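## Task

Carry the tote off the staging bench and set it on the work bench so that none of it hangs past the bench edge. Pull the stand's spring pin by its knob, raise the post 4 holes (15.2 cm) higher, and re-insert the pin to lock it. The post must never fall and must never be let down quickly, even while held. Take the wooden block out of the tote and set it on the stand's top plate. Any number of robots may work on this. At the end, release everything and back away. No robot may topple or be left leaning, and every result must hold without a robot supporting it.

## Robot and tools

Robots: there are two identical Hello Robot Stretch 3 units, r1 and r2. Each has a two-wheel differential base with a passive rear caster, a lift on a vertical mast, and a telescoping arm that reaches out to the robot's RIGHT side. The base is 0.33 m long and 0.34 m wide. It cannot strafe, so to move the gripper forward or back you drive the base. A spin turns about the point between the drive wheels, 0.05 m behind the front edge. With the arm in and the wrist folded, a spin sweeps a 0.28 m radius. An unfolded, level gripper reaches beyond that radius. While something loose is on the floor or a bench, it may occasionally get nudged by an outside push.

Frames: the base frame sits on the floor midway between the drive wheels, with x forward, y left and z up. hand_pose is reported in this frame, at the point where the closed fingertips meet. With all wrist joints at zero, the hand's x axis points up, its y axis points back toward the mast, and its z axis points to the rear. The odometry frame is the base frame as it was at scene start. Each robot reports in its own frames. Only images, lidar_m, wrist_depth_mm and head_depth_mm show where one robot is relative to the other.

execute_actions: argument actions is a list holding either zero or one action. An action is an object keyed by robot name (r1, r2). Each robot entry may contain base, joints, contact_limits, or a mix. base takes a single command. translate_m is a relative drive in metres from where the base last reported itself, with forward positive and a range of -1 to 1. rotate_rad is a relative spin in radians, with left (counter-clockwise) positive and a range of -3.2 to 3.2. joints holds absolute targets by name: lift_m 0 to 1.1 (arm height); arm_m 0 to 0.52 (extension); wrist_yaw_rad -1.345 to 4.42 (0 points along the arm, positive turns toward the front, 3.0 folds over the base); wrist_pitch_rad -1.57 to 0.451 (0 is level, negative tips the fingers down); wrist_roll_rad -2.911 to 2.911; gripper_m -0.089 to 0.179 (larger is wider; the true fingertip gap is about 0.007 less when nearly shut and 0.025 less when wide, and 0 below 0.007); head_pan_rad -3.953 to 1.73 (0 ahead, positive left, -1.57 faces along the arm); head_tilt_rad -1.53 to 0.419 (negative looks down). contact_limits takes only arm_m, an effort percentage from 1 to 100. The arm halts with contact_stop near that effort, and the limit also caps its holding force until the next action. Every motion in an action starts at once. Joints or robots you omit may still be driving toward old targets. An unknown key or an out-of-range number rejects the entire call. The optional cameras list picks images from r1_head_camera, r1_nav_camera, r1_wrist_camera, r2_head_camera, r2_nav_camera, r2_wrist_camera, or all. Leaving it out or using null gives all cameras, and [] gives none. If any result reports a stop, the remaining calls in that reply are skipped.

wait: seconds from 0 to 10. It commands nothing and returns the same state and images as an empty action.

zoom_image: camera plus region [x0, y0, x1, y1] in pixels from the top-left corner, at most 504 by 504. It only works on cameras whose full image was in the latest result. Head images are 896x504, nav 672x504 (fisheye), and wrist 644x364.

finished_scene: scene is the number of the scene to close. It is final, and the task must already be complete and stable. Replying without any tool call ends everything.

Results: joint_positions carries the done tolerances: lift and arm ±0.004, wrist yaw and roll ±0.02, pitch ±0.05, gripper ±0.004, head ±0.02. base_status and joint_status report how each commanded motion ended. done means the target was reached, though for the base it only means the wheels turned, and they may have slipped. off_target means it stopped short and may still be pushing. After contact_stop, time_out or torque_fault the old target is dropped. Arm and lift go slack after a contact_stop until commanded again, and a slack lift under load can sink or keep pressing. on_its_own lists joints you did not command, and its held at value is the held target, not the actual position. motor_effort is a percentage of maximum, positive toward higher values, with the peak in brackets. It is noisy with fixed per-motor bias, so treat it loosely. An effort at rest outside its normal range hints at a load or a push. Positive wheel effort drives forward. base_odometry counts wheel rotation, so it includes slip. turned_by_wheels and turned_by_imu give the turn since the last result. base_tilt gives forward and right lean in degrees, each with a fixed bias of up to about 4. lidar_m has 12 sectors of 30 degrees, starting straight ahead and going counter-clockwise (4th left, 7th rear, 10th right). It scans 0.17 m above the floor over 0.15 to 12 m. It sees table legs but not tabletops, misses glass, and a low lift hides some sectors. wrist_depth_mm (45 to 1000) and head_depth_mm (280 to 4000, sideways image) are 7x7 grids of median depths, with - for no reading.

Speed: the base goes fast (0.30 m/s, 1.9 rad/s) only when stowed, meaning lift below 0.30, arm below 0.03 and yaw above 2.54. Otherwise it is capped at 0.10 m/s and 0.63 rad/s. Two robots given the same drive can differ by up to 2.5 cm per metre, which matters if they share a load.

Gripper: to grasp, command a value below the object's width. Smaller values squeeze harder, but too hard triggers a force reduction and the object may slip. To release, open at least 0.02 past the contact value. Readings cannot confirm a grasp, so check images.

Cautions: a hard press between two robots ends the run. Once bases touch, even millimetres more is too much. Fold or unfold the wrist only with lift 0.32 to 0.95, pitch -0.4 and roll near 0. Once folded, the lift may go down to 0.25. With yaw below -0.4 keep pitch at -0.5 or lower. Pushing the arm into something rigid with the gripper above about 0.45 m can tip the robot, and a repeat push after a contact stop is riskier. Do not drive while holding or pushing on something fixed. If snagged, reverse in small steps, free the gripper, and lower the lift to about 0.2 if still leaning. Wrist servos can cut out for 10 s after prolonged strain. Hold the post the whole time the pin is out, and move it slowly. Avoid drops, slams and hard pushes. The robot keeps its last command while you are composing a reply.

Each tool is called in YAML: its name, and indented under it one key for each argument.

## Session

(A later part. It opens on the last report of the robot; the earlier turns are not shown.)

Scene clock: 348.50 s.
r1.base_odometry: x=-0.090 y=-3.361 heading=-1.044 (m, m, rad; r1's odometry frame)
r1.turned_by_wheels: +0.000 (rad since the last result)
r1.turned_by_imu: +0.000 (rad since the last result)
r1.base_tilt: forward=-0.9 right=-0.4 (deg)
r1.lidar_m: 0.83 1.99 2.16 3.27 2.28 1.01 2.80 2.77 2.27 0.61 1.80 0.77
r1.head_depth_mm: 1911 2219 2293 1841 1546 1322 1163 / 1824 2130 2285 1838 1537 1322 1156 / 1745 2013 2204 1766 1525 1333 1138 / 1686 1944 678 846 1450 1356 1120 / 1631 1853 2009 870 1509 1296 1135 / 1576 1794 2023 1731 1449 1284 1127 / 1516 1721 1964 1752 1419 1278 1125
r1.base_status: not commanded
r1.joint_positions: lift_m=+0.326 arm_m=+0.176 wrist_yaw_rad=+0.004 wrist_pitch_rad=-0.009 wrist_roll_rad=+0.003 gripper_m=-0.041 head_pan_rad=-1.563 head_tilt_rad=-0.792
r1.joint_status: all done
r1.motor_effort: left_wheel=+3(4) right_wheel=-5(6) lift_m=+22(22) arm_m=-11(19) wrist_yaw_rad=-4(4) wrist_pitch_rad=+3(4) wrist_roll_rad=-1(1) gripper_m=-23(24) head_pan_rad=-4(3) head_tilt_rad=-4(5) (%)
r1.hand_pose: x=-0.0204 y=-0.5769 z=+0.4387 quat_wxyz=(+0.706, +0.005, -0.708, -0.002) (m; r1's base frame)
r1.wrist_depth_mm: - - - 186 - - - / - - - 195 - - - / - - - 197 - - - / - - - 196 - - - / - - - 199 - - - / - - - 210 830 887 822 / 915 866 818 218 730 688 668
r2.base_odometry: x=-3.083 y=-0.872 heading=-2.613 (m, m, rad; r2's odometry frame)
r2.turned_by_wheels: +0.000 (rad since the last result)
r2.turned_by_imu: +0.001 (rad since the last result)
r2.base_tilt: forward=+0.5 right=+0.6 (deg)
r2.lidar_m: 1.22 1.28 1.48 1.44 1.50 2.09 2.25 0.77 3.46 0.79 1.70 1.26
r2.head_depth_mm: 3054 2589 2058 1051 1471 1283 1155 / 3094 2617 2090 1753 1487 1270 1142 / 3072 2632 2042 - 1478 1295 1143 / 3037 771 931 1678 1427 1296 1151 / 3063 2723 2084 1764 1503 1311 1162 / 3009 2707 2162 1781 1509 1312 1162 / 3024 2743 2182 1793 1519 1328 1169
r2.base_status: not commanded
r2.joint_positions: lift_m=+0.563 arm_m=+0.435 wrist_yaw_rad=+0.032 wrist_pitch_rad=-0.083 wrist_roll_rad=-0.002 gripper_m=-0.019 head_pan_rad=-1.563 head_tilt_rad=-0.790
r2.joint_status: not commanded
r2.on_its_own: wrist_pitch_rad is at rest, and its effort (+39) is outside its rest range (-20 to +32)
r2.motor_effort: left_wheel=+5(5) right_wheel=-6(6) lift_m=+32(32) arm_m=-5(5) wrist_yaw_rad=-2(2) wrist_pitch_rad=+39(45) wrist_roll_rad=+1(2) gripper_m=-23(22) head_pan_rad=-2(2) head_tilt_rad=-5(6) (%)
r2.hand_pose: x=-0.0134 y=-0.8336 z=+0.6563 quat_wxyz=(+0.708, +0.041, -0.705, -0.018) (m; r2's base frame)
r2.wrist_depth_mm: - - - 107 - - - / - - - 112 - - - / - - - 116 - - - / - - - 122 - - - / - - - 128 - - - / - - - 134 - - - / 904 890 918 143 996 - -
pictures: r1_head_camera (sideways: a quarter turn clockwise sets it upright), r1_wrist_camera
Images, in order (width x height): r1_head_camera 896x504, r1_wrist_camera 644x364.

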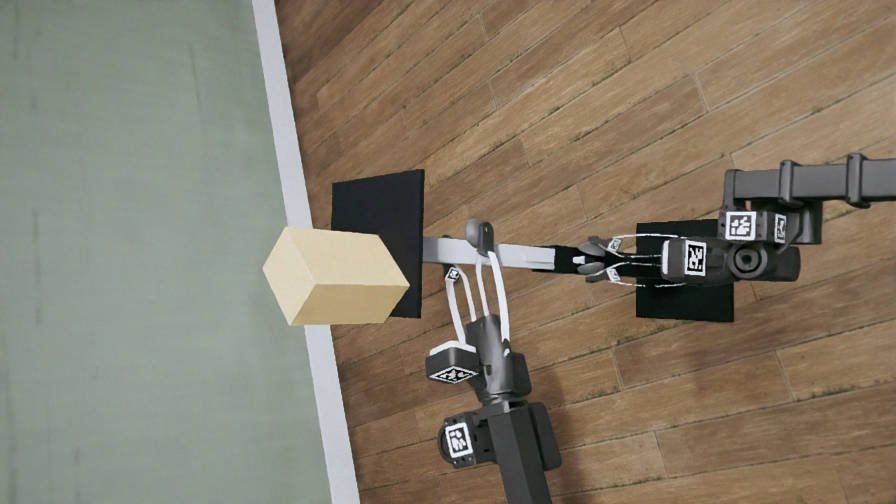

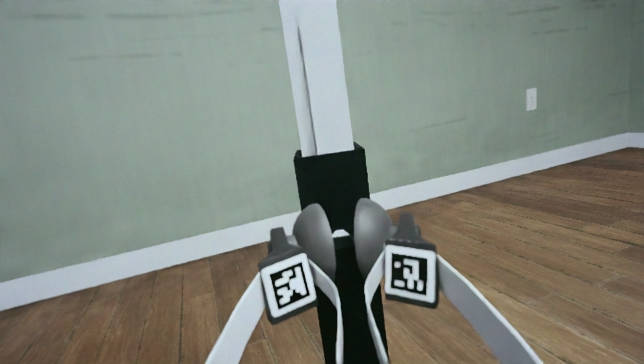

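execute_actions:
  actions:
    - {"r2":{"joints":{"lift_m":0.715}}}
  cameras: []

execute_actions:
  actions:
    - {"r1":{"joints":{"gripper_m":0.07}}}
  cameras: []

execute_actions:
  actions:
    - {"r2":{"joints":{"lift_m":0.732}}}
  cameras: ["r1_wrist_camera","r1_head_camera"]

Scene clock: 350.83 s.
r1.base_odometry: x=-0.090 y=-3.361 heading=-1.044 (m, m, rad; r1's odometry frame)
r1.turned_by_wheels: +0.000 (rad since the last result)
r1.turned_by_imu: +0.001 (rad since the last result)
r1.base_tilt: forward=-0.9 right=-0.3 (deg)
r1.lidar_m: 0.83 1.98 2.15 3.26 2.28 1.01 2.80 2.77 2.27 0.61 1.79 0.77
r1.head_depth_mm: 1918 2220 2318 1845 1539 1332 1159 / 1822 2129 2277 1833 1538 1319 1154 / 1773 2030 2175 1783 1521 1334 1141 / 1685 1950 661 1665 1446 1344 1121 / 1629 1868 684 1706 1494 1292 1143 / 1571 1791 1986 712 1488 1287 1131 / 1520 1710 1873 599 1486 1281 1127
r1.base_status: not commanded
r1.joint_positions: lift_m=+0.326 arm_m=+0.176 wrist_yaw_rad=+0.004 wrist_pitch_rad=-0.008 wrist_roll_rad=+0.003 gripper_m=-0.038 head_pan_rad=-1.563 head_tilt_rad=-0.792
r1.joint_status: not commanded
r1.on_its_own: gripper_m is held at -0.039, not at your -0.045, by its stall guard, which is not easing now
r1.motor_effort: left_wheel=+3(3) right_wheel=-5(5) lift_m=+22(22) arm_m=-10(11) wrist_yaw_rad=-5(4) wrist_pitch_rad=+3(3) wrist_roll_rad=-1(1) gripper_m=-21(20) head_pan_rad=-3(3) head_tilt_rad=-5(5) (%)
r1.hand_pose: x=-0.0204 y=-0.5769 z=+0.4388 quat_wxyz=(+0.706, +0.005, -0.708, -0.002) (m; r1's base frame)
r1.wrist_depth_mm: - - - 187 - - - / - - - 192 - - - / - - - 197 - - - / - - - 196 - - - / - - - 200 - - - / - - - 210 870 877 826 / 933 889 826 218 732 685 657
r2.base_odometry: x=-3.083 y=-0.872 heading=-2.614 (m, m, rad; r2's odometry frame)
r2.turned_by_wheels: +0.000 (rad since the last result)
r2.turned_by_imu: +0.009 (rad since the last result)
r2.base_tilt: forward=+0.5 right=+0.7 (deg)
r2.lidar_m: 1.22 1.29 1.48 1.44 1.51 2.11 2.17 0.77 3.45 0.79 1.69 1.26
r2.head_depth_mm: 3025 2607 2050 1057 1494 - - / 3048 2620 2143 - 1450 1269 1147 / 3053 2630 - 1658 1477 1298 1145 / 3072 755 1998 1670 1426 1303 1154 / 3015 2707 2067 1769 1497 1311 1159 / 3041 2710 2148 1783 1501 1317 1161 / 3029 2799 2154 1788 1515 1324 1162
r2.base_status: not commanded
r2.joint_positions: lift_m=+0.714 arm_m=+0.435 wrist_yaw_rad=+0.025 wrist_pitch_rad=-0.193 wrist_roll_rad=+0.008 gripper_m=-0.019 head_pan_rad=-1.563 head_tilt_rad=-0.790
r2.joint_status: all done
r2.on_its_own: wrist_pitch_rad is at rest, and its effort (+90) is outside its rest range (-20 to +32)
r2.motor_effort: left_wheel=+0(5) right_wheel=+0(6) lift_m=+44(42) arm_m=-6(6) wrist_yaw_rad=+6(6) wrist_pitch_rad=+90(90) wrist_roll_rad=-3(3) gripper_m=-22(23) head_pan_rad=-2(3) head_tilt_rad=-5(6) (%)
r2.hand_pose: x=-0.0153 y=-0.8272 z=+0.7802 quat_wxyz=(+0.702, +0.077, -0.706, -0.060) (m; r2's base frame)
r2.wrist_depth_mm: - - - - - 47 53 / - - - - 46 50 - / - 129 108 - 48 54 - / 94 81 77 47 51 59 - / - - 61 49 56 60 68 / - - - 53 49 49 50 / - - - 155 946 - -
pictures: none
No camera images: the call's "cameras" was empty. Leave "cameras" out to get every camera's image.

Scene clock: 352.40 s.
r1.base_odometry: x=-0.090 y=-3.361 heading=-1.044 (m, m, rad; r1's odometry frame)
r1.turned_by_wheels: +0.000 (rad since the last result)
r1.turned_by_imu: +0.000 (rad since the last result)
r1.base_tilt: forward=-0.9 right=-0.4 (deg)
r1.lidar_m: 0.83 1.98 2.16 3.27 2.28 1.01 2.79 2.76 2.27 0.61 1.79 0.77
r1.head_depth_mm: 1907 2211 2306 1858 1538 1330 1162 / 1829 2118 2286 1826 1529 1324 1153 / 1761 2026 2201 1774 1532 1334 1139 / 1682 1930 661 1675 1424 1345 1123 / 1632 1859 683 1688 1498 1287 1139 / 1573 1779 1984 714 1490 1296 1135 / 1523 1715 1877 600 1470 1278 1124
r1.base_status: not commanded
r1.joint_positions: lift_m=+0.326 arm_m=+0.175 wrist_yaw_rad=+0.003 wrist_pitch_rad=-0.018 wrist_roll_rad=+0.003 gripper_m=+0.070 head_pan_rad=-1.563 head_tilt_rad=-0.792
r1.joint_status: all done
r1.motor_effort: left_wheel=+2(3) right_wheel=-3(5) lift_m=+22(22) arm_m=-5(11) wrist_yaw_rad=-4(4) wrist_pitch_rad=+6(6) wrist_roll_rad=-1(1) gripper_m=+0(84) head_pan_rad=-3(3) head_tilt_rad=-4(4) (%)
r1.hand_pose: x=-0.0206 y=-0.5761 z=+0.4362 quat_wxyz=(+0.706, +0.008, -0.708, -0.006) (m; r1's base frame)
r1.wrist_depth_mm: - - - 185 - - - / - - - 195 - - - / - - - 198 - - - / - - - 198 - - - / - - - 202 - - - / - - - 213 865 852 819 / 914 870 787 220 708 670 660
r2.base_odometry: x=-3.083 y=-0.872 heading=-2.614 (m, m, rad; r2's odometry frame)
r2.turned_by_wheels: +0.000 (rad since the last result)
r2.turned_by_imu: +0.000 (rad since the last result)
r2.base_tilt: forward=+0.5 right=+0.6 (deg)
r2.lidar_m: 1.22 1.28 1.48 1.44 1.51 2.11 2.17 0.77 3.45 0.79 1.69 1.26
r2.head_depth_mm: 3064 2618 2054 1057 1498 - - / 3030 2612 2131 - 1448 1273 1146 / 3045 2612 - 1735 1481 1292 1150 / 3067 756 1999 1672 1435 1302 1153 / 3046 2698 2060 1759 1503 1312 1155 / 3047 2736 2160 1778 1512 1320 1160 / 3069 2760 2160 1790 1522 1322 1171
r2.base_status: not commanded
r2.joint_positions: lift_m=+0.714 arm_m=+0.435 wrist_yaw_rad=+0.025 wrist_pitch_rad=-0.193 wrist_roll_rad=+0.008 gripper_m=-0.019 head_pan_rad=-1.563 head_tilt_rad=-0.790
r2.joint_status: not commanded
r2.on_its_own: wrist_pitch_rad is at rest, and its effort (+90) is outside its rest range (-20 to +32)
r2.motor_effort: left_wheel=+0(0) right_wheel=+0(0) lift_m=+44(44) arm_m=-6(5) wrist_yaw_rad=+6(6) wrist_pitch_rad=+90(90) wrist_roll_rad=-2(3) gripper_m=-23(23) head_pan_rad=-2(3) head_tilt_rad=-6(5) (%)
r2.hand_pose: x=-0.0153 y=-0.8272 z=+0.7802 quat_wxyz=(+0.702, +0.077, -0.706, -0.060) (m; r2's base frame)
r2.wrist_depth_mm: - - - - - 47 53 / - - - - 46 50 - / - 129 109 - 48 54 - / 94 82 77 47 51 59 - / - - 61 49 56 61 68 / - - - 53 49 49 50 / - - - 156 953 - -
pictures: none
No camera images: the call's "cameras" was empty. Leave "cameras" out to get every camera's image.

Scene clock: 353.27 s.
r1.base_odometry: x=-0.090 y=-3.361 heading=-1.044 (m, m, rad; r1's odometry frame)
r1.turned_by_wheels: +0.000 (rad since the last result)
r1.turned_by_imu: +0.000 (rad since the last result)
r1.base_tilt: forward=-0.9 right=-0.4 (deg)
r1.lidar_m: 0.83 1.99 2.16 3.27 2.28 1.01 2.80 2.77 2.27 0.61 1.79 0.77
r1.head_depth_mm: 1906 2210 2318 1850 1547 1325 1161 / 1841 2128 2295 1831 1531 1311 1154 / 1751 2025 2175 1764 1517 1334 1137 / 1695 1923 660 1668 1417 1345 1120 / 1632 1855 684 1695 1506 1287 1139 / 1564 1789 1960 1643 1489 1285 1133 / 1523 1724 561 1614 1471 1279 1124
r1.base_status: not commanded
r1.joint_positions: lift_m=+0.326 arm_m=+0.175 wrist_yaw_rad=+0.003 wrist_pitch_rad=-0.018 wrist_roll_rad=+0.003 gripper_m=+0.070 head_pan_rad=-1.563 head_tilt_rad=-0.792
r1.joint_status: not commanded
r1.motor_effort: left_wheel=+2(2) right_wheel=-3(3) lift_m=+22(22) arm_m=-5(4) wrist_yaw_rad=-3(4) wrist_pitch_rad=+5(5) wrist_roll_rad=-1(1) gripper_m=+0(0) head_pan_rad=-2(4) head_tilt_rad=-4(4) (%)
r1.hand_pose: x=-0.0206 y=-0.5761 z=+0.4362 quat_wxyz=(+0.706, +0.008, -0.708, -0.006) (m; r1's base frame)
r1.wrist_depth_mm: - - - 187 - - - / - - - 194 - - - / - - - 198 - - - / - - - 198 - - - / - - - 201 - - - / - - - 211 851 873 819 / 903 889 768 222 699 683 654
r2.base_odometry: x=-3.083 y=-0.872 heading=-2.613 (m, m, rad; r2's odometry frame)
r2.turned_by_wheels: +0.000 (rad since the last result)
r2.turned_by_imu: +0.000 (rad since the last result)
r2.base_tilt: forward=+0.5 right=+0.7 (deg)
r2.lidar_m: 1.22 1.28 1.48 1.44 1.50 2.10 2.16 0.77 3.46 0.79 1.69 1.26
r2.head_depth_mm: 3027 2585 2082 1052 - - 1139 / 3042 2623 2144 - 1462 1284 1139 / 3029 2623 - 1751 1474 1298 1148 / 3054 752 2036 1674 1428 1301 1153 / 3045 2703 2082 1770 1506 1312 1158 / 3023 2755 2146 1789 1504 1311 1162 / 3030 2746 2159 1798 1520 1327 1167
r2.base_status: not commanded
r2.joint_positions: lift_m=+0.731 arm_m=+0.435 wrist_yaw_rad=+0.025 wrist_pitch_rad=-0.197 wrist_roll_rad=+0.009 gripper_m=-0.019 head_pan_rad=-1.563 head_tilt_rad=-0.790
r2.joint_status: all done
r2.on_its_own: wrist_pitch_rad is at rest, and its effort (+92) is outside its rest range (-20 to +32)
r2.motor_effort: left_wheel=+1(1) right_wheel=-1(1) lift_m=+43(44) arm_m=-6(5) wrist_yaw_rad=+6(6) wrist_pitch_rad=+92(95) wrist_roll_rad=-3(3) gripper_m=-22(23) head_pan_rad=-2(4) head_tilt_rad=-6(6) (%)
r2.hand_pose: x=-0.0153 y=-0.8269 z=+0.7961 quat_wxyz=(+0.702, +0.078, -0.705, -0.061) (m; r2's base frame)
r2.wrist_depth_mm: - - - - - 47 52 / - - - - 46 50 - / - - 158 - 48 54 - / - 121 107 46 51 59 - / 99 89 83 49 56 65 - / - 82 70 53 61 70 - / - - 949 58 60 60 63
pictures: r1_head_camera (sideways: a quarter turn clockwise sets it upright), r1_wrist_camera
Images, in order (width x height): r1_head_camera 896x504, r1_wrist_camera 644x364.

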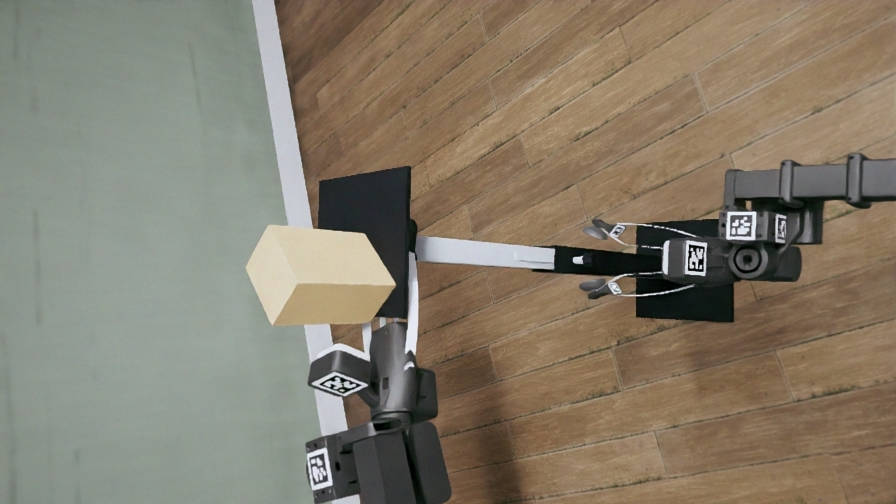

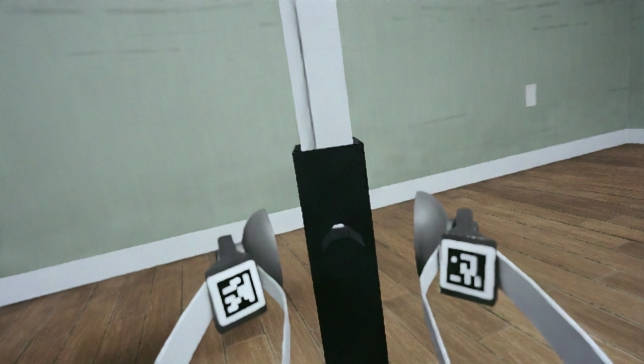

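execute_actions:
  actions:
    - {"r2":{"joints":{"lift_m":0.715}}}
  cameras: []

execute_actions:
  actions:
    - {"r2":{"joints":{"lift_m":0.695}}}
  cameras: ["r1_head_camera"]

Scene clock: 354.30 s.
r1.base_odometry: x=-0.090 y=-3.361 heading=-1.044 (m, m, rad; r1's odometry frame)
r1.turned_by_wheels: +0.000 (rad since the last result)
r1.turned_by_imu: +0.000 (rad since the last result)
r1.base_tilt: forward=-0.9 right=-0.4 (deg)
r1.lidar_m: 0.83 1.98 2.15 3.25 2.28 1.02 2.79 2.76 2.28 0.61 1.79 0.77
r1.head_depth_mm: 1903 2237 2305 1850 1547 1328 1166 / 1825 2107 2280 1834 1542 1318 1160 / 1759 2019 2176 1774 1510 1333 1137 / 1689 1928 662 1660 1415 1346 1122 / 1630 1847 705 1710 1506 1289 1139 / 1570 1782 1971 1646 1493 1287 1134 / 1522 1699 1864 601 1486 1285 1125
r1.base_status: not commanded
r1.joint_positions: lift_m=+0.326 arm_m=+0.175 wrist_yaw_rad=+0.003 wrist_pitch_rad=-0.018 wrist_roll_rad=+0.003 gripper_m=+0.070 head_pan_rad=-1.563 head_tilt_rad=-0.792
r1.joint_status: not commanded
r1.motor_effort: left_wheel=+3(2) right_wheel=-3(3) lift_m=+22(22) arm_m=-5(4) wrist_yaw_rad=-3(3) wrist_pitch_rad=+6(6) wrist_roll_rad=-1(1) gripper_m=+0(0) head_pan_rad=-4(3) head_tilt_rad=-4(5) (%)
r1.hand_pose: x=-0.0206 y=-0.5761 z=+0.4362 quat_wxyz=(+0.706, +0.008, -0.708, -0.006) (m; r1's base frame)
r1.wrist_depth_mm: - - - 188 - - - / - - - 194 - - - / - - - 198 - - - / - - - 196 - - - / - - - 201 - - - / - - - 214 845 828 811 / 912 874 778 221 703 680 653
r2.base_odometry: x=-3.083 y=-0.872 heading=-2.614 (m, m, rad; r2's odometry frame)
r2.turned_by_wheels: +0.000 (rad since the last result)
r2.turned_by_imu: +0.000 (rad since the last result)
r2.base_tilt: forward=+0.4 right=+0.7 (deg)
r2.lidar_m: 1.23 1.28 1.48 1.44 1.50 2.10 2.17 0.77 3.45 0.79 1.69 1.27
r2.head_depth_mm: 3028 2588 2074 1060 1502 - - / 3021 2601 2147 - 1447 1269 1141 / 3056 2621 - 1740 1473 1298 1142 / 3039 756 2003 1678 1423 1306 1154 / 3051 2707 2074 1764 1507 1313 1158 / 3065 2717 2148 1789 1521 1323 1155 / 2993 2763 2177 1799 1521 1319 1169
r2.base_status: not commanded
r2.joint_positions: lift_m=+0.715 arm_m=+0.435 wrist_yaw_rad=+0.022 wrist_pitch_rad=-0.141 wrist_roll_rad=+0.007 gripper_m=-0.019 head_pan_rad=-1.563 head_tilt_rad=-0.790
r2.joint_status: all done
r2.on_its_own: wrist_pitch_rad is at rest, and its effort (+66) is outside its rest range (-20 to +32)
r2.motor_effort: left_wheel=-1(1) right_wheel=+0(1) lift_m=+31(40) arm_m=+0(6) wrist_yaw_rad=+9(10) wrist_pitch_rad=+66(92) wrist_roll_rad=-2(3) gripper_m=-22(23) head_pan_rad=-2(1) head_tilt_rad=-6(6) (%)
r2.hand_pose: x=-0.0160 y=-0.8303 z=+0.7937 quat_wxyz=(+0.703, +0.057, -0.707, -0.042) (m; r2's base frame)
r2.wrist_depth_mm: - - - - 46 50 - / - - 105 - 48 53 - / - - 160 46 50 57 - / - 116 100 48 53 61 - / - 81 73 50 57 66 - / - - 65 54 60 65 73 / - - - 57 53 53 53
pictures: none
No camera images: the call's "cameras" was empty. Leave "cameras" out to get every camera's image.

Scene clock: 355.23 s.
r1.base_odometry: x=-0.090 y=-3.361 heading=-1.044 (m, m, rad; r1's odometry frame)
r1.turned_by_wheels: +0.000 (rad since the last result)
r1.turned_by_imu: +0.000 (rad since the last result)
r1.base_tilt: forward=-0.9 right=-0.3 (deg)
r1.lidar_m: 0.83 1.98 2.15 3.28 2.28 1.02 2.80 2.77 2.27 0.61 1.79 0.77
r1.head_depth_mm: 1889 2224 2318 1845 1544 1329 1163 / 1838 2129 2279 1842 1532 1322 1156 / 1756 2021 2204 1763 1522 1339 1141 / 1684 1929 662 1677 1420 1347 1124 / 1630 1863 1979 1709 1504 1292 1137 / 1574 1769 1990 722 1497 1282 1128 / 1517 1713 1885 601 1482 1275 1123
r1.base_status: not commanded
r1.joint_positions: lift_m=+0.326 arm_m=+0.175 wrist_yaw_rad=+0.003 wrist_pitch_rad=-0.018 wrist_roll_rad=+0.003 gripper_m=+0.070 head_pan_rad=-1.563 head_tilt_rad=-0.792
r1.joint_status: not commanded
r1.motor_effort: left_wheel=+2(2) right_wheel=-3(3) lift_m=+22(22) arm_m=-5(5) wrist_yaw_rad=-3(4) wrist_pitch_rad=+6(6) wrist_roll_rad=-1(1) gripper_m=+0(0) head_pan_rad=-3(3) head_tilt_rad=-4(5) (%)
r1.hand_pose: x=-0.0206 y=-0.5761 z=+0.4362 quat_wxyz=(+0.706, +0.008, -0.708, -0.006) (m; r1's base frame)
r1.wrist_depth_mm: - - - 187 - - - / - - - 195 - - - / - - - 197 - - - / - - - 197 - - - / - - - 202 - - - / - - - 212 876 836 786 / 893 860 785 220 709 686 648
r2.base_odometry: x=-3.083 y=-0.872 heading=-2.614 (m, m, rad; r2's odometry frame)
r2.turned_by_wheels: +0.000 (rad since the last result)
r2.turned_by_imu: +0.000 (rad since the last result)
r2.base_tilt: forward=+0.5 right=+0.7 (deg)
r2.lidar_m: 1.22 1.28 1.48 1.44 1.51 2.11 2.17 0.77 3.48 0.79 1.70 1.26
r2.head_depth_mm: 3025 2608 2073 1052 1502 - - / 3078 2632 2150 1721 1450 1290 1143 / 3072 2635 - 1694 1482 1296 1147 / 3059 766 2011 1683 1419 1305 1150 / 3042 2670 2081 1776 1500 1314 1156 / 3045 2743 2158 1778 1510 1321 1165 / 3034 2773 2178 1794 1521 1326 1167
r2.base_status: not commanded
r2.joint_positions: lift_m=+0.695 arm_m=+0.435 wrist_yaw_rad=+0.020 wrist_pitch_rad=-0.079 wrist_roll_rad=+0.003 gripper_m=-0.019 head_pan_rad=-1.563 head_tilt_rad=-0.790
r2.joint_status: all done
r2.on_its_own: wrist_pitch_rad is at rest, and its effort (+37) is outside its rest range (-20 to +32)
r2.motor_effort: left_wheel=-2(2) right_wheel=+4(4) lift_m=+27(31) arm_m=+5(5) wrist_yaw_rad=+12(12) wrist_pitch_rad=+37(65) wrist_roll_rad=-1(3) gripper_m=-22(22) head_pan_rad=-2(3) head_tilt_rad=-6(5) (%)
r2.hand_pose: x=-0.0165 y=-0.8332 z=+0.7896 quat_wxyz=(+0.706, +0.035, -0.707, -0.021) (m; r2's base frame)
r2.wrist_depth_mm: - - 93 - 48 54 - / - - 107 46 50 57 - / - - 161 47 53 60 - / - 106 84 49 56 63 - / - 75 64 52 59 66 - / - - 63 54 54 55 56 / - - - 144 51 46 47
pictures: r1_head_camera (sideways: a quarter turn clockwise sets it upright)
Images, in order (width x height): r1_head_camera 896x504.

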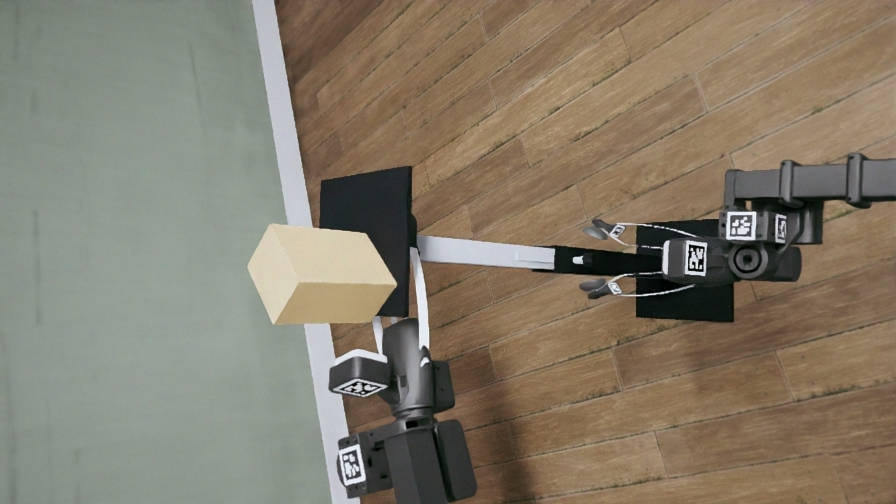

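execute_actions:
  actions:
    - {"r2":{"joints":{"lift_m":0.67,"gripper_m":0.1}},"r1":{"joints":{"arm_m":0.192}}}
  cameras: []

execute_actions:
  actions:
    - {"r2":{"joints":{"arm_m":0.5}},"r1":{"joints":{"gripper_m":-0.045}}}
  cameras: []

execute_actions:
  actions:
    - {"r2":{"joints":{"lift_m":0.7,"gripper_m":0.03}}}
  cameras: ["r1_head_camera","r2_head_camera"]

Scene clock: 357.17 s.
r1.base_odometry: x=-0.090 y=-3.361 heading=-1.044 (m, m, rad; r1's odometry frame)
r1.turned_by_wheels: +0.000 (rad since the last result)
r1.turned_by_imu: +0.000 (rad since the last result)
r1.base_tilt: forward=-0.9 right=-0.5 (deg)
r1.lidar_m: 0.83 1.98 2.15 3.26 2.28 1.01 2.80 2.77 2.27 0.61 1.80 0.77
r1.head_depth_mm: 1913 2232 2305 1845 1547 1328 1163 / 1821 2122 2284 1831 1536 1319 1154 / 1756 2005 2213 1765 1521 1339 1150 / 1687 1932 663 1677 1422 1345 1129 / 1626 1875 787 1687 1506 1295 1139 / 1580 1794 1988 734 1489 1287 1132 / 1517 1713 1932 595 1479 1275 1125
r1.base_status: not commanded
r1.joint_positions: lift_m=+0.326 arm_m=+0.192 wrist_yaw_rad=+0.003 wrist_pitch_rad=-0.019 wrist_roll_rad=+0.003 gripper_m=+0.070 head_pan_rad=-1.563 head_tilt_rad=-0.792
r1.joint_status: all done
r1.motor_effort: left_wheel=+2(2) right_wheel=-3(3) lift_m=+22(22) arm_m=+5(2) wrist_yaw_rad=-4(3) wrist_pitch_rad=+6(6) wrist_roll_rad=-1(1) gripper_m=+0(0) head_pan_rad=-3(3) head_tilt_rad=-4(5) (%)
r1.hand_pose: x=-0.0207 y=-0.5923 z=+0.4361 quat_wxyz=(+0.706, +0.008, -0.708, -0.006) (m; r1's base frame)
r1.wrist_depth_mm: - - - 173 - - - / - - - 178 - - - / - - - 183 - - - / - - - 180 - - - / - - - 186 - - - / - - - 193 841 872 823 / 915 868 777 201 696 675 654
r2.base_odometry: x=-3.083 y=-0.872 heading=-2.614 (m, m, rad; r2's odometry frame)
r2.turned_by_wheels: +0.000 (rad since the last result)
r2.turned_by_imu: +0.000 (rad since the last result)
r2.base_tilt: forward=+0.5 right=+0.7 (deg)
r2.lidar_m: 1.23 1.28 1.48 1.44 1.51 2.11 2.17 0.77 3.45 0.79 1.69 1.27
r2.head_depth_mm: 3061 2588 2057 1049 1476 - - / 3029 2640 2103 1765 1449 1293 1139 / 3032 2635 2237 1665 1473 1297 1148 / 3068 762 1940 1671 1438 1309 1155 / 3041 2702 2073 1762 1499 1309 1158 / 3053 2761 2150 1786 1517 1314 1165 / 3012 2778 2158 1774 1529 1325 1169
r2.base_status: not commanded
r2.joint_positions: lift_m=+0.670 arm_m=+0.435 wrist_yaw_rad=+0.026 wrist_pitch_rad=-0.016 wrist_roll_rad=+0.002 gripper_m=+0.100 head_pan_rad=-1.563 head_tilt_rad=-0.790
r2.joint_status: all done
r2.motor_effort: left_wheel=-1(3) right_wheel=+1(6) lift_m=+23(25) arm_m=+5(5) wrist_yaw_rad=+5(13) wrist_pitch_rad=+8(37) wrist_roll_rad=+0(1) gripper_m=+0(90) head_pan_rad=-3(2) head_tilt_rad=-6(5) (%)
r2.hand_pose: x=-0.0147 y=-0.8354 z=+0.7807 quat_wxyz=(+0.707, +0.015, -0.707, +0.003) (m; r2's base frame)
r2.wrist_depth_mm: - - - 46 49 55 - / - - - 46 51 57 - / - - 94 47 53 60 - / - 71 60 49 54 60 74 / - - - 55 47 - - / - - - 133 - - - / - - - 138 - - -
pictures: none
No camera images: the call's "cameras" was empty. Leave "cameras" out to get every camera's image.

Scene clock: 359.63 s.
r1.base_odometry: x=-0.090 y=-3.361 heading=-1.044 (m, m, rad; r1's odometry frame)
r1.turned_by_wheels: +0.000 (rad since the last result)
r1.turned_by_imu: +0.001 (rad since the last result)
r1.base_tilt: forward=-0.9 right=-0.4 (deg)
r1.lidar_m: 0.83 1.98 2.15 3.25 2.28 1.02 2.80 2.77 2.27 0.61 1.79 0.77
r1.head_depth_mm: 1916 2228 2292 1853 1543 1326 1160 / 1826 2120 2287 1837 1541 1316 1158 / 1758 2026 2203 1731 1519 1333 1147 / 1688 1929 655 1659 1447 1350 1127 / 1632 1843 1981 1658 1503 1292 1138 / 1562 1773 1993 652 1486 1286 1132 / 1519 1717 1969 1626 1479 1276 1126
r1.base_status: not commanded
r1.joint_positions: lift_m=+0.326 arm_m=+0.192 wrist_yaw_rad=+0.004 wrist_pitch_rad=-0.013 wrist_roll_rad=+0.003 gripper_m=-0.041 head_pan_rad=-1.563 head_tilt_rad=-0.792
r1.joint_status: gripper_m off_target (ended at -0.041, target -0.045)
r1.motor_effort: left_wheel=+3(3) right_wheel=-4(5) lift_m=+22(22) arm_m=-4(4) wrist_yaw_rad=-4(5) wrist_pitch_rad=+4(6) wrist_roll_rad=-1(1) gripper_m=-23(100) head_pan_rad=-4(3) head_tilt_rad=-5(4) (%)
r1.hand_pose: x=-0.0204 y=-0.5932 z=+0.4377 quat_wxyz=(+0.706, +0.006, -0.708, -0.003) (m; r1's base frame)
r1.wrist_depth_mm: - - - 172 - - - / - - - 179 - - - / - - - 182 - - - / - - - 179 - - - / - - - 183 - - - / - - - 153 - 874 825 / 935 839 790 200 709 706 669
r2.base_odometry: x=-3.083 y=-0.872 heading=-2.614 (m, m, rad; r2's odometry frame)
r2.turned_by_wheels: +0.000 (rad since the last result)
r2.turned_by_imu: +0.008 (rad since the last result)
r2.base_tilt: forward=+0.5 right=+0.6 (deg)
r2.lidar_m: 1.23 1.28 1.48 1.44 1.51 2.12 2.11 0.77 3.45 0.79 1.68 1.26
r2.head_depth_mm: 3030 2547 2075 1069 1499 - - / 3070 2629 2098 - 1447 1269 1144 / 3066 2540 - 1669 1481 1302 1150 / 2994 777 2024 1674 1430 1298 1155 / 3040 2699 2124 1755 1498 1311 1153 / 3061 2705 2155 1784 1511 1311 1162 / 3015 2735 2172 1785 1520 1322 1164
r2.base_status: not commanded
r2.joint_positions: lift_m=+0.670 arm_m=+0.499 wrist_yaw_rad=+0.025 wrist_pitch_rad=+0.033 wrist_roll_rad=-0.009 gripper_m=+0.100 head_pan_rad=-1.564 head_tilt_rad=-0.794
r2.joint_status: all done
r2.motor_effort: left_wheel=-3(22) right_wheel=+5(10) lift_m=+19(27) arm_m=+11(45) wrist_yaw_rad=+6(16) wrist_pitch_rad=-15(26) wrist_roll_rad=+4(5) gripper_m=-1(1) head_pan_rad=-1(2) head_tilt_rad=-4(6) (%)
r2.hand_pose: x=-0.0151 y=-0.9011 z=+0.7935 quat_wxyz=(+0.710, -0.003, -0.704, +0.020) (m; r2's base frame)
r2.wrist_depth_mm: - - - - - - - / - - - - - - - / - - - - - - - / - - - - - - - / - - - - - - - / - - - - - - - / - - - - - - -
pictures: none
No camera images: the call's "cameras" was empty. Leave "cameras" out to get every camera's image.

Scene clock: 361.17 s.
r1.base_odometry: x=-0.090 y=-3.361 heading=-1.044 (m, m, rad; r1's odometry frame)
r1.turned_by_wheels: +0.000 (rad since the last result)
r1.turned_by_imu: +0.000 (rad since the last result)
r1.base_tilt: forward=-0.8 right=-0.5 (deg)
r1.lidar_m: 0.83 1.98 2.15 3.26 2.28 1.01 2.80 2.76 2.27 0.61 1.79 0.77
r1.head_depth_mm: 1898 2245 2293 1852 1547 1327 1159 / 1820 2103 2274 1815 1542 1318 1158 / 1758 2025 2186 1724 1518 1332 1145 / 1695 1935 655 1658 1445 1350 1128 / 1633 1858 1973 1655 1506 1293 1136 / 1579 1793 1958 641 1493 1289 1132 / 1512 1708 1954 1638 1481 1277 1121
r1.base_status: not commanded
r1.joint_positions: lift_m=+0.326 arm_m=+0.192 wrist_yaw_rad=+0.004 wrist_pitch_rad=-0.013 wrist_roll_rad=+0.003 gripper_m=-0.038 head_pan_rad=-1.563 head_tilt_rad=-0.792
r1.joint_status: not commanded
r1.on_its_own: gripper_m is held at -0.039, not at your -0.045, by its stall guard, which is not easing now
r1.motor_effort: left_wheel=+3(3) right_wheel=-5(5) lift_m=+22(22) arm_m=-3(3) wrist_yaw_rad=-5(5) wrist_pitch_rad=+4(4) wrist_roll_rad=-1(1) gripper_m=-22(23) head_pan_rad=-3(2) head_tilt_rad=-5(4) (%)
r1.hand_pose: x=-0.0204 y=-0.5932 z=+0.4375 quat_wxyz=(+0.706, +0.006, -0.708, -0.003) (m; r1's base frame)
r1.wrist_depth_mm: - - - 171 - - - / - - - 179 - - - / - - - 182 - - - / - - - 180 - - - / - - - 183 - - - / - - - 151 - 882 805 / 920 861 818 201 700 696 658
r2.base_odometry: x=-3.083 y=-0.872 heading=-2.614 (m, m, rad; r2's odometry frame)
r2.turned_by_wheels: +0.000 (rad since the last result)
r2.turned_by_imu: -0.003 (rad since the last result)
r2.base_tilt: forward=+0.5 right=+0.5 (deg)
r2.lidar_m: 1.22 1.29 1.48 1.44 1.50 2.12 2.13 0.77 3.47 0.79 1.68 1.26
r2.head_depth_mm: 2984 2575 2057 1062 1492 - - / 3049 2593 2119 - 1447 1281 1139 / 3064 2622 - 1693 1474 1295 1150 / 3059 783 1997 1666 1433 1298 1153 / 3078 2656 2083 1756 1492 1309 1154 / 3097 2718 2129 1763 1507 1314 1159 / 3074 2736 2170 1778 1517 1317 1169
r2.base_status: not commanded
r2.joint_positions: lift_m=+0.693 arm_m=+0.500 wrist_yaw_rad=+0.007 wrist_pitch_rad=-0.062 wrist_roll_rad=-0.005 gripper_m=+0.031 head_pan_rad=-1.564 head_tilt_rad=-0.794
r2.joint_status: lift_m contact_stop (moved +0.023 of +0.030); the others done
r2.on_its_own: lift_m is slack since a contact_stop, until your next command for it (your +0.700 is given up); wrist_yaw_rad is at rest, and its effort (+27) is outside its rest range (-12 to +12)
r2.motor_effort: left_wheel=-3(10) right_wheel=+5(18) lift_m=+29(51) arm_m=+5(11) wrist_yaw_rad=+27(29) wrist_pitch_rad=+29(32) wrist_roll_rad=+2(4) gripper_m=-19(100) head_pan_rad=-2(2) head_tilt_rad=-3(5) (%)
r2.hand_pose: x=-0.0198 y=-0.8989 z=+0.7920 quat_wxyz=(+0.709, +0.025, -0.705, -0.020) (m; r2's base frame)
r2.wrist_depth_mm: - - - - - - - / - - - - - - - / - - - - - - - / - - - - - - - / - - - - - - - / - - - - - - - / - - - - - - -
pictures: r1_head_camera (sideways: a quarter turn clockwise sets it upright), r2_head_camera (sideways: a quarter turn clockwise sets it upright)
Images, in order (width x height): r1_head_camera 896x504, r2_head_camera 896x504.

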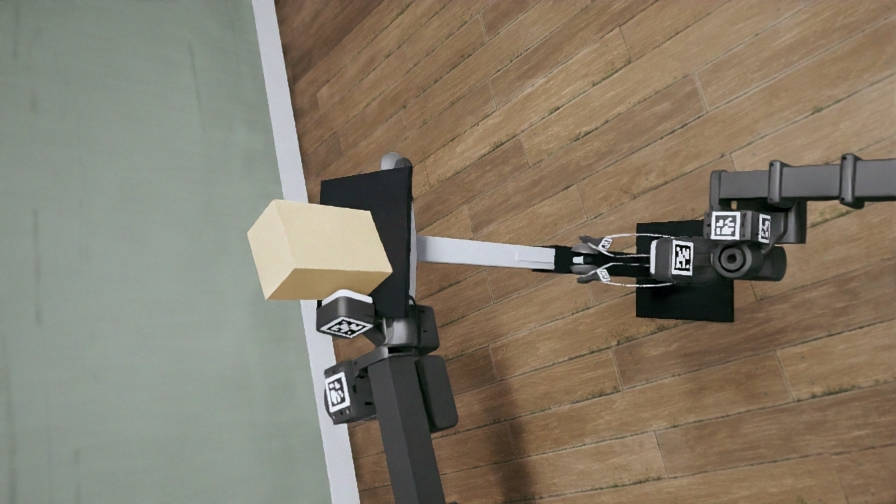

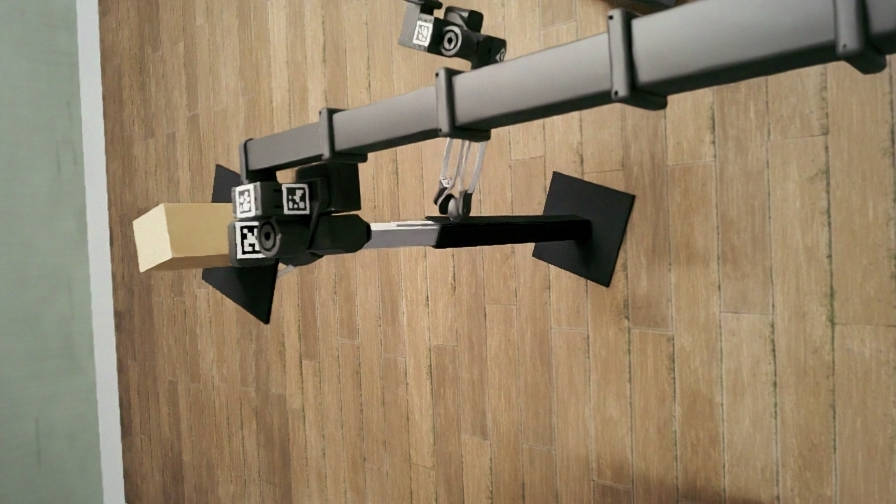

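execute_actions:
  actions:
    - {"r2":{"joints":{"lift_m":0.69}},"r1":{"joints":{"arm_m":0.175}}}
  cameras: []

execute_actions:
  actions:
    - {"r2":{"joints":{"lift_m":0.832}}}
  cameras: []

execute_actions:
  actions:
    - {"r1":{"joints":{"gripper_m":0.07}}}
  cameras: []

execute_actions:
  actions:
    - {"r2":{"joints":{"lift_m":0.856}}}
  cameras: ["r1_head_camera","r1_wrist_camera"]

Scene clock: 362.50 s.
r1.base_odometry: x=-0.090 y=-3.361 heading=-1.044 (m, m, rad; r1's odometry frame)
r1.turned_by_wheels: +0.000 (rad since the last result)
r1.turned_by_imu: +0.000 (rad since the last result)
r1.base_tilt: forward=-0.9 right=-0.5 (deg)
r1.lidar_m: 0.83 1.98 2.15 3.26 2.28 1.02 2.80 2.77 2.28 0.61 1.79 0.77
r1.head_depth_mm: 1906 2235 2308 1856 1539 1330 1157 / 1814 2118 2297 1824 1531 1315 1156 / 1759 2015 2176 1728 1524 1332 1146 / 1682 1937 661 1653 1454 1343 1123 / 1637 1855 2001 1651 1504 1283 1138 / 1573 1783 1966 642 1494 1284 1127 / 1530 1723 1966 1626 1478 1281 1126
r1.base_status: not commanded
r1.joint_positions: lift_m=+0.326 arm_m=+0.176 wrist_yaw_rad=+0.004 wrist_pitch_rad=-0.008 wrist_roll_rad=+0.003 gripper_m=-0.038 head_pan_rad=-1.563 head_tilt_rad=-0.792
r1.joint_status: all done
r1.on_its_own: gripper_m is held at -0.039, not at your -0.045, by its stall guard, which is not easing now
r1.motor_effort: left_wheel=+3(4) right_wheel=-5(6) lift_m=+22(22) arm_m=-11(12) wrist_yaw_rad=-5(5) wrist_pitch_rad=+3(4) wrist_roll_rad=-1(1) gripper_m=-21(22) head_pan_rad=-3(4) head_tilt_rad=-5(4) (%)
r1.hand_pose: x=-0.0204 y=-0.5769 z=+0.4387 quat_wxyz=(+0.706, +0.005, -0.708, -0.002) (m; r1's base frame)
r1.wrist_depth_mm: - - - 187 - - - / - - - 194 - - - / - - - 198 - - - / - - - 196 - - - / - - - 200 - - - / - - - 209 845 870 823 / 928 867 822 218 723 691 662
r2.base_odometry: x=-3.083 y=-0.872 heading=-2.614 (m, m, rad; r2's odometry frame)
r2.turned_by_wheels: +0.000 (rad since the last result)
r2.turned_by_imu: +0.000 (rad since the last result)
r2.base_tilt: forward=+0.5 right=+0.6 (deg)
r2.lidar_m: 1.22 1.28 1.48 1.44 1.51 2.11 2.13 0.77 3.44 0.79 1.69 1.26
r2.head_depth_mm: 3025 2583 2046 1058 1503 - - / 3051 2610 2142 - 1446 1259 1143 / 3033 2625 - 1684 1477 1298 1149 / 3048 781 1996 1674 1443 1298 1156 / 3022 2665 2113 1765 1509 1305 1156 / 3086 2727 2153 1762 1511 1316 1171 / 3080 2759 2167 1778 1520 1316 1166
r2.base_status: not commanded
r2.joint_positions: lift_m=+0.690 arm_m=+0.500 wrist_yaw_rad=+0.007 wrist_pitch_rad=-0.062 wrist_roll_rad=-0.005 gripper_m=+0.031 head_pan_rad=-1.564 head_tilt_rad=-0.794
r2.joint_status: all done
r2.on_its_own: wrist_yaw_rad is at rest, and its effort (+26) is outside its rest range (-12 to +12)
r2.motor_effort: left_wheel=-6(6) right_wheel=+10(11) lift_m=+33(33) arm_m=+5(5) wrist_yaw_rad=+26(27) wrist_pitch_rad=+29(36) wrist_roll_rad=+2(2) gripper_m=-18(17) head_pan_rad=-3(2) head_tilt_rad=-4(4) (%)
r2.hand_pose: x=-0.0196 y=-0.8989 z=+0.7886 quat_wxyz=(+0.709, +0.025, -0.705, -0.019) (m; r2's base frame)
r2.wrist_depth_mm: - - - - - - - / - - - - - - - / - - - - - - - / - - - - - - - / - - - - - - - / - - - - - - - / - - - - - - -
pictures: none
No camera images: the call's "cameras" was empty. Leave "cameras" out to get every camera's image.

Scene clock: 363.77 s.
r1.base_odometry: x=-0.090 y=-3.361 heading=-1.044 (m, m, rad; r1's odometry frame)
r1.turned_by_wheels: +0.000 (rad since the last result)
r1.turned_by_imu: +0.000 (rad since the last result)
r1.base_tilt: forward=-0.8 right=-0.3 (deg)
r1.lidar_m: 0.83 1.98 2.15 3.25 2.28 1.01 2.80 2.77 2.27 0.61 1.79 0.77
r1.head_depth_mm: 1899 2232 2297 1856 1544 1328 1160 / 1826 2118 2276 1835 1525 1326 1154 / 1751 2043 2174 1729 1524 1336 1148 / 1693 1935 655 1655 1446 1346 1123 / 1622 1861 1987 1650 1501 1289 1138 / 1578 1782 1959 640 1485 1284 1132 / 1522 1715 1969 1636 1486 1279 1124
r1.base_status: not commanded
r1.joint_positions: lift_m=+0.326 arm_m=+0.176 wrist_yaw_rad=+0.004 wrist_pitch_rad=-0.008 wrist_roll_rad=+0.003 gripper_m=-0.038 head_pan_rad=-1.563 head_tilt_rad=-0.792
r1.joint_status: not commanded
r1.on_its_own: gripper_m is held at -0.039, not at your -0.045, by its stall guard, which is not easing now
r1.motor_effort: left_wheel=+3(3) right_wheel=-4(4) lift_m=+22(22) arm_m=-10(11) wrist_yaw_rad=-4(4) wrist_pitch_rad=+3(3) wrist_roll_rad=-1(1) gripper_m=-21(21) head_pan_rad=-4(3) head_tilt_rad=-4(4) (%)
r1.hand_pose: x=-0.0204 y=-0.5769 z=+0.4388 quat_wxyz=(+0.706, +0.005, -0.708, -0.002) (m; r1's base frame)
r1.wrist_depth_mm: - - - 188 - - - / - - - 194 - - - / - - - 199 - - - / - - - 197 - - - / - - - 200 - - - / - - - 208 856 881 805 / 942 874 828 216 729 695 680
r2.base_odometry: x=-3.083 y=-0.872 heading=-2.614 (m, m, rad; r2's odometry frame)
r2.turned_by_wheels: +0.000 (rad since the last result)
r2.turned_by_imu: -0.002 (rad since the last result)
r2.base_tilt: forward=+0.6 right=+0.5 (deg)
r2.lidar_m: 1.22 1.28 1.48 1.44 1.51 2.11 2.14 0.77 3.46 0.79 1.68 1.26
r2.head_depth_mm: 3019 2563 2075 1059 1485 - - / 3036 2616 2148 - 1456 1279 1140 / 3038 2640 - 1689 1469 1296 1140 / 3034 782 1989 1669 1448 1299 1150 / 3033 2697 2060 1765 1491 1308 1157 / 3049 2695 2161 1776 1514 1320 1164 / 3055 2741 2164 1795 1517 1317 1167
r2.base_status: not commanded
r2.joint_positions: lift_m=+0.694 arm_m=+0.500 wrist_yaw_rad=+0.011 wrist_pitch_rad=-0.070 wrist_roll_rad=-0.003 gripper_m=+0.031 head_pan_rad=-1.564 head_tilt_rad=-0.794
r2.joint_status: lift_m contact_stop (moved +0.004 of +0.142)
r2.on_its_own: lift_m is slack since a contact_stop, until your next command for it (your +0.832 is given up); wrist_yaw_rad is at rest, and its effort (+22) is outside its rest range (-12 to +12)
r2.motor_effort: left_wheel=-3(5) right_wheel=+5(10) lift_m=+29(54) arm_m=+4(5) wrist_yaw_rad=+22(26) wrist_pitch_rad=+32(37) wrist_roll_rad=+2(2) gripper_m=-17(18) head_pan_rad=-2(3) head_tilt_rad=-4(4) (%)
r2.hand_pose: x=-0.0187 y=-0.8986 z=+0.7906 quat_wxyz=(+0.708, +0.029, -0.705, -0.021) (m; r2's base frame)
r2.wrist_depth_mm: - - - - - - - / - - - - - - - / - - - - - - - / - - - - - - - / - - - - - - - / - - - - - - - / - - - - - - -
pictures: none
No camera images: the call's "cameras" was empty. Leave "cameras" out to get every camera's image.

not run: a stop came earlier in this reply.

not run: a stop came earlier in this reply.

Pin not fully out; pull more.

execute_actions:
  actions:
    - {"r2":{"joints":{"lift_m":0.69}},"r1":{"joints":{"arm_m":0.167}}}
  cameras: []

execute_actions:
  actions:
    - {"r2":{"joints":{"lift_m":0.832}}}
  cameras: []

execute_actions:
  actions:
    - {"r1":{"joints":{"gripper_m":0.07}}}
  cameras: []

execute_actions:
  actions:
    - {"r2":{"joints":{"lift_m":0.856}}}
  cameras: ["r1_head_camera","r1_wrist_camera"]

Scene clock: 364.70 s.
r1.base_odometry: x=-0.090 y=-3.361 heading=-1.044 (m, m, rad; r1's odometry frame)
r1.turned_by_wheels: +0.000 (rad since the last result)
r1.turned_by_imu: +0.000 (rad since the last result)
r1.base_tilt: forward=-1.0 right=-0.4 (deg)
r1.lidar_m: 0.83 1.98 2.15 3.27 2.28 1.01 2.80 2.77 2.27 0.61 1.79 0.77
r1.head_depth_mm: 1903 2236 2291 1843 1537 1329 1167 / 1819 2115 2281 1842 1531 1311 1158 / 1753 2029 2187 1733 1522 1333 1146 / 1697 1957 656 1664 1458 1347 1122 / 1629 1870 2003 1654 1502 1297 1137 / 1578 1784 1954 642 1495 1291 1135 / 1529 1708 1959 1630 1482 1277 1122
r1.base_status: not commanded
r1.joint_positions: lift_m=+0.326 arm_m=+0.168 wrist_yaw_rad=+0.004 wrist_pitch_rad=-0.008 wrist_roll_rad=+0.003 gripper_m=-0.038 head_pan_rad=-1.563 head_tilt_rad=-0.792
r1.joint_status: all done
r1.on_its_own: gripper_m is held at -0.039, not at your -0.045, by its stall guard, which is not easing now
r1.motor_effort: left_wheel=+3(3) right_wheel=-5(4) lift_m=+22(22) arm_m=-9(14) wrist_yaw_rad=-4(4) wrist_pitch_rad=+2(3) wrist_roll_rad=-1(1) gripper_m=-19(21) head_pan_rad=-3(3) head_tilt_rad=-4(4) (%)
r1.hand_pose: x=-0.0204 y=-0.5688 z=+0.4390 quat_wxyz=(+0.706, +0.004, -0.708, -0.002) (m; r1's base frame)
r1.wrist_depth_mm: - - - 197 - - - / - - - 201 - - - / - - - 207 - - - / - - - 204 - - - / - - - - - - - / - - - - 849 875 814 / 944 888 837 728 714 680 661
r2.base_odometry: x=-3.083 y=-0.872 heading=-2.614 (m, m, rad; r2's odometry frame)
r2.turned_by_wheels: +0.000 (rad since the last result)
r2.turned_by_imu: +0.000 (rad since the last result)
r2.base_tilt: forward=+0.5 right=+0.5 (deg)
r2.lidar_m: 1.22 1.28 1.48 1.44 1.50 2.11 2.14 0.77 3.48 0.79 1.69 1.26
r2.head_depth_mm: 3010 2577 2076 1056 1493 - - / 3037 2574 2121 - 1452 1266 1143 / 3034 2632 - 1704 1468 1292 1146 / 3063 781 1982 1667 1449 1303 1149 / 3032 2681 2074 1759 1502 1313 1160 / 3031 2703 2127 1767 1515 1312 1163 / 3032 2729 2167 1783 1514 1325 1169
r2.base_status: not commanded
r2.joint_positions: lift_m=+0.690 arm_m=+0.500 wrist_yaw_rad=+0.010 wrist_pitch_rad=-0.054 wrist_roll_rad=-0.003 gripper_m=+0.031 head_pan_rad=-1.564 head_tilt_rad=-0.794
r2.joint_status: all done
r2.on_its_own: wrist_yaw_rad is at rest, and its effort (+23) is outside its rest range (-12 to +12)
r2.motor_effort: left_wheel=-5(4) right_wheel=+7(8) lift_m=+25(27) arm_m=+4(4) wrist_yaw_rad=+23(23) wrist_pitch_rad=+26(32) wrist_roll_rad=+1(2) gripper_m=-17(18) head_pan_rad=-2(2) head_tilt_rad=-4(4) (%)
r2.hand_pose: x=-0.0189 y=-0.8993 z=+0.7909 quat_wxyz=(+0.708, +0.023, -0.705, -0.016) (m; r2's base frame)
r2.wrist_depth_mm: - - - - - - - / - - - - - - - / - - - - - - - / - - - - - - - / - - - - - - - / - - - - - - - / - - - - - - -
pictures: none
No camera images: the call's "cameras" was empty. Leave "cameras" out to get every camera's image.

Scene clock: 365.87 s.
r1.base_odometry: x=-0.090 y=-3.361 heading=-1.044 (m, m, rad; r1's odometry frame)
r1.turned_by_wheels: +0.000 (rad since the last result)
r1.turned_by_imu: +0.000 (rad since the last result)
r1.base_tilt: forward=-1.0 right=-0.4 (deg)
r1.lidar_m: 0.83 1.98 2.15 3.27 2.28 1.01 2.80 2.77 2.28 0.61 1.79 0.77
r1.head_depth_mm: 1898 2219 2302 1854 1544 1331 1168 / 1830 2120 2270 1839 1532 1318 1154 / 1753 2021 2188 1736 1525 1332 1146 / 1692 1943 656 1653 1466 1353 1119 / 1628 1866 1987 1658 1509 1290 1134 / 1577 1783 1966 640 1486 1281 1127 / 1518 1731 1954 1633 1482 1271 1122
r1.base_status: not commanded
r1.joint_positions: lift_m=+0.326 arm_m=+0.168 wrist_yaw_rad=+0.004 wrist_pitch_rad=-0.008 wrist_roll_rad=+0.003 gripper_m=-0.038 head_pan_rad=-1.563 head_tilt_rad=-0.792
r1.joint_status: not commanded
r1.on_its_own: gripper_m is held at -0.039, not at your -0.045, by its stall guard, which is not easing now
r1.motor_effort: left_wheel=+3(3) right_wheel=-4(5) lift_m=+22(22) arm_m=-9(9) wrist_yaw_rad=-4(3) wrist_pitch_rad=+2(3) wrist_roll_rad=-1(1) gripper_m=-18(18) head_pan_rad=-3(3) head_tilt_rad=-4(5) (%)
r1.hand_pose: x=-0.0204 y=-0.5688 z=+0.4390 quat_wxyz=(+0.706, +0.004, -0.708, -0.002) (m; r1's base frame)
r1.wrist_depth_mm: - - - 196 - - - / - - - 202 - - - / - - - 205 - - - / - - - 205 - - - / - - - - - - - / - - - - 864 912 822 / 947 861 829 727 728 689 661
r2.base_odometry: x=-3.083 y=-0.872 heading=-2.614 (m, m, rad; r2's odometry frame)
r2.turned_by_wheels: +0.000 (rad since the last result)
r2.turned_by_imu: -0.001 (rad since the last result)
r2.base_tilt: forward=+0.5 right=+0.7 (deg)
r2.lidar_m: 1.22 1.29 1.48 1.44 1.50 2.11 2.14 0.77 3.46 0.79 1.69 1.26
r2.head_depth_mm: 3023 2586 2049 1051 1486 - - / 3050 2610 2128 - 1450 1273 1143 / 3015 2647 - 1684 1475 1296 1149 / 3041 778 1994 1666 1449 1305 1158 / 3025 2676 2083 1749 1502 1297 1160 / 3065 2732 2138 1774 1507 1311 1156 / 3034 2755 2168 1796 1520 1325 1171
r2.base_status: not commanded
r2.joint_positions: lift_m=+0.695 arm_m=+0.500 wrist_yaw_rad=+0.013 wrist_pitch_rad=-0.075 wrist_roll_rad=-0.003 gripper_m=+0.031 head_pan_rad=-1.564 head_tilt_rad=-0.794
r2.joint_status: lift_m contact_stop (moved +0.004 of +0.142)
r2.on_its_own: lift_m is slack since a contact_stop, until your next command for it (your +0.832 is given up); wrist_yaw_rad is at rest, and its effort (+20) is outside its rest range (-12 to +12); wrist_pitch_rad is at rest, and its effort (+35) is outside its rest range (-20 to +32)
r2.motor_effort: left_wheel=-3(6) right_wheel=+6(7) lift_m=+30(54) arm_m=+4(4) wrist_yaw_rad=+20(23) wrist_pitch_rad=+35(38) wrist_roll_rad=+1(2) gripper_m=-17(17) head_pan_rad=-2(2) head_tilt_rad=-4(4) (%)
r2.hand_pose: x=-0.0182 y=-0.8984 z=+0.7901 quat_wxyz=(+0.708, +0.031, -0.705, -0.022) (m; r2's base frame)
r2.wrist_depth_mm: - - - - - - - / - - - - - - - / - - - - - - - / - - - - - - - / - - - - - - - / - - - - - - - / - - - - - - -
pictures: none
No camera images: the call's "cameras" was empty. Leave "cameras" out to get every camera's image.

not run: a stop came earlier in this reply.

not run: a stop came earlier in this reply.


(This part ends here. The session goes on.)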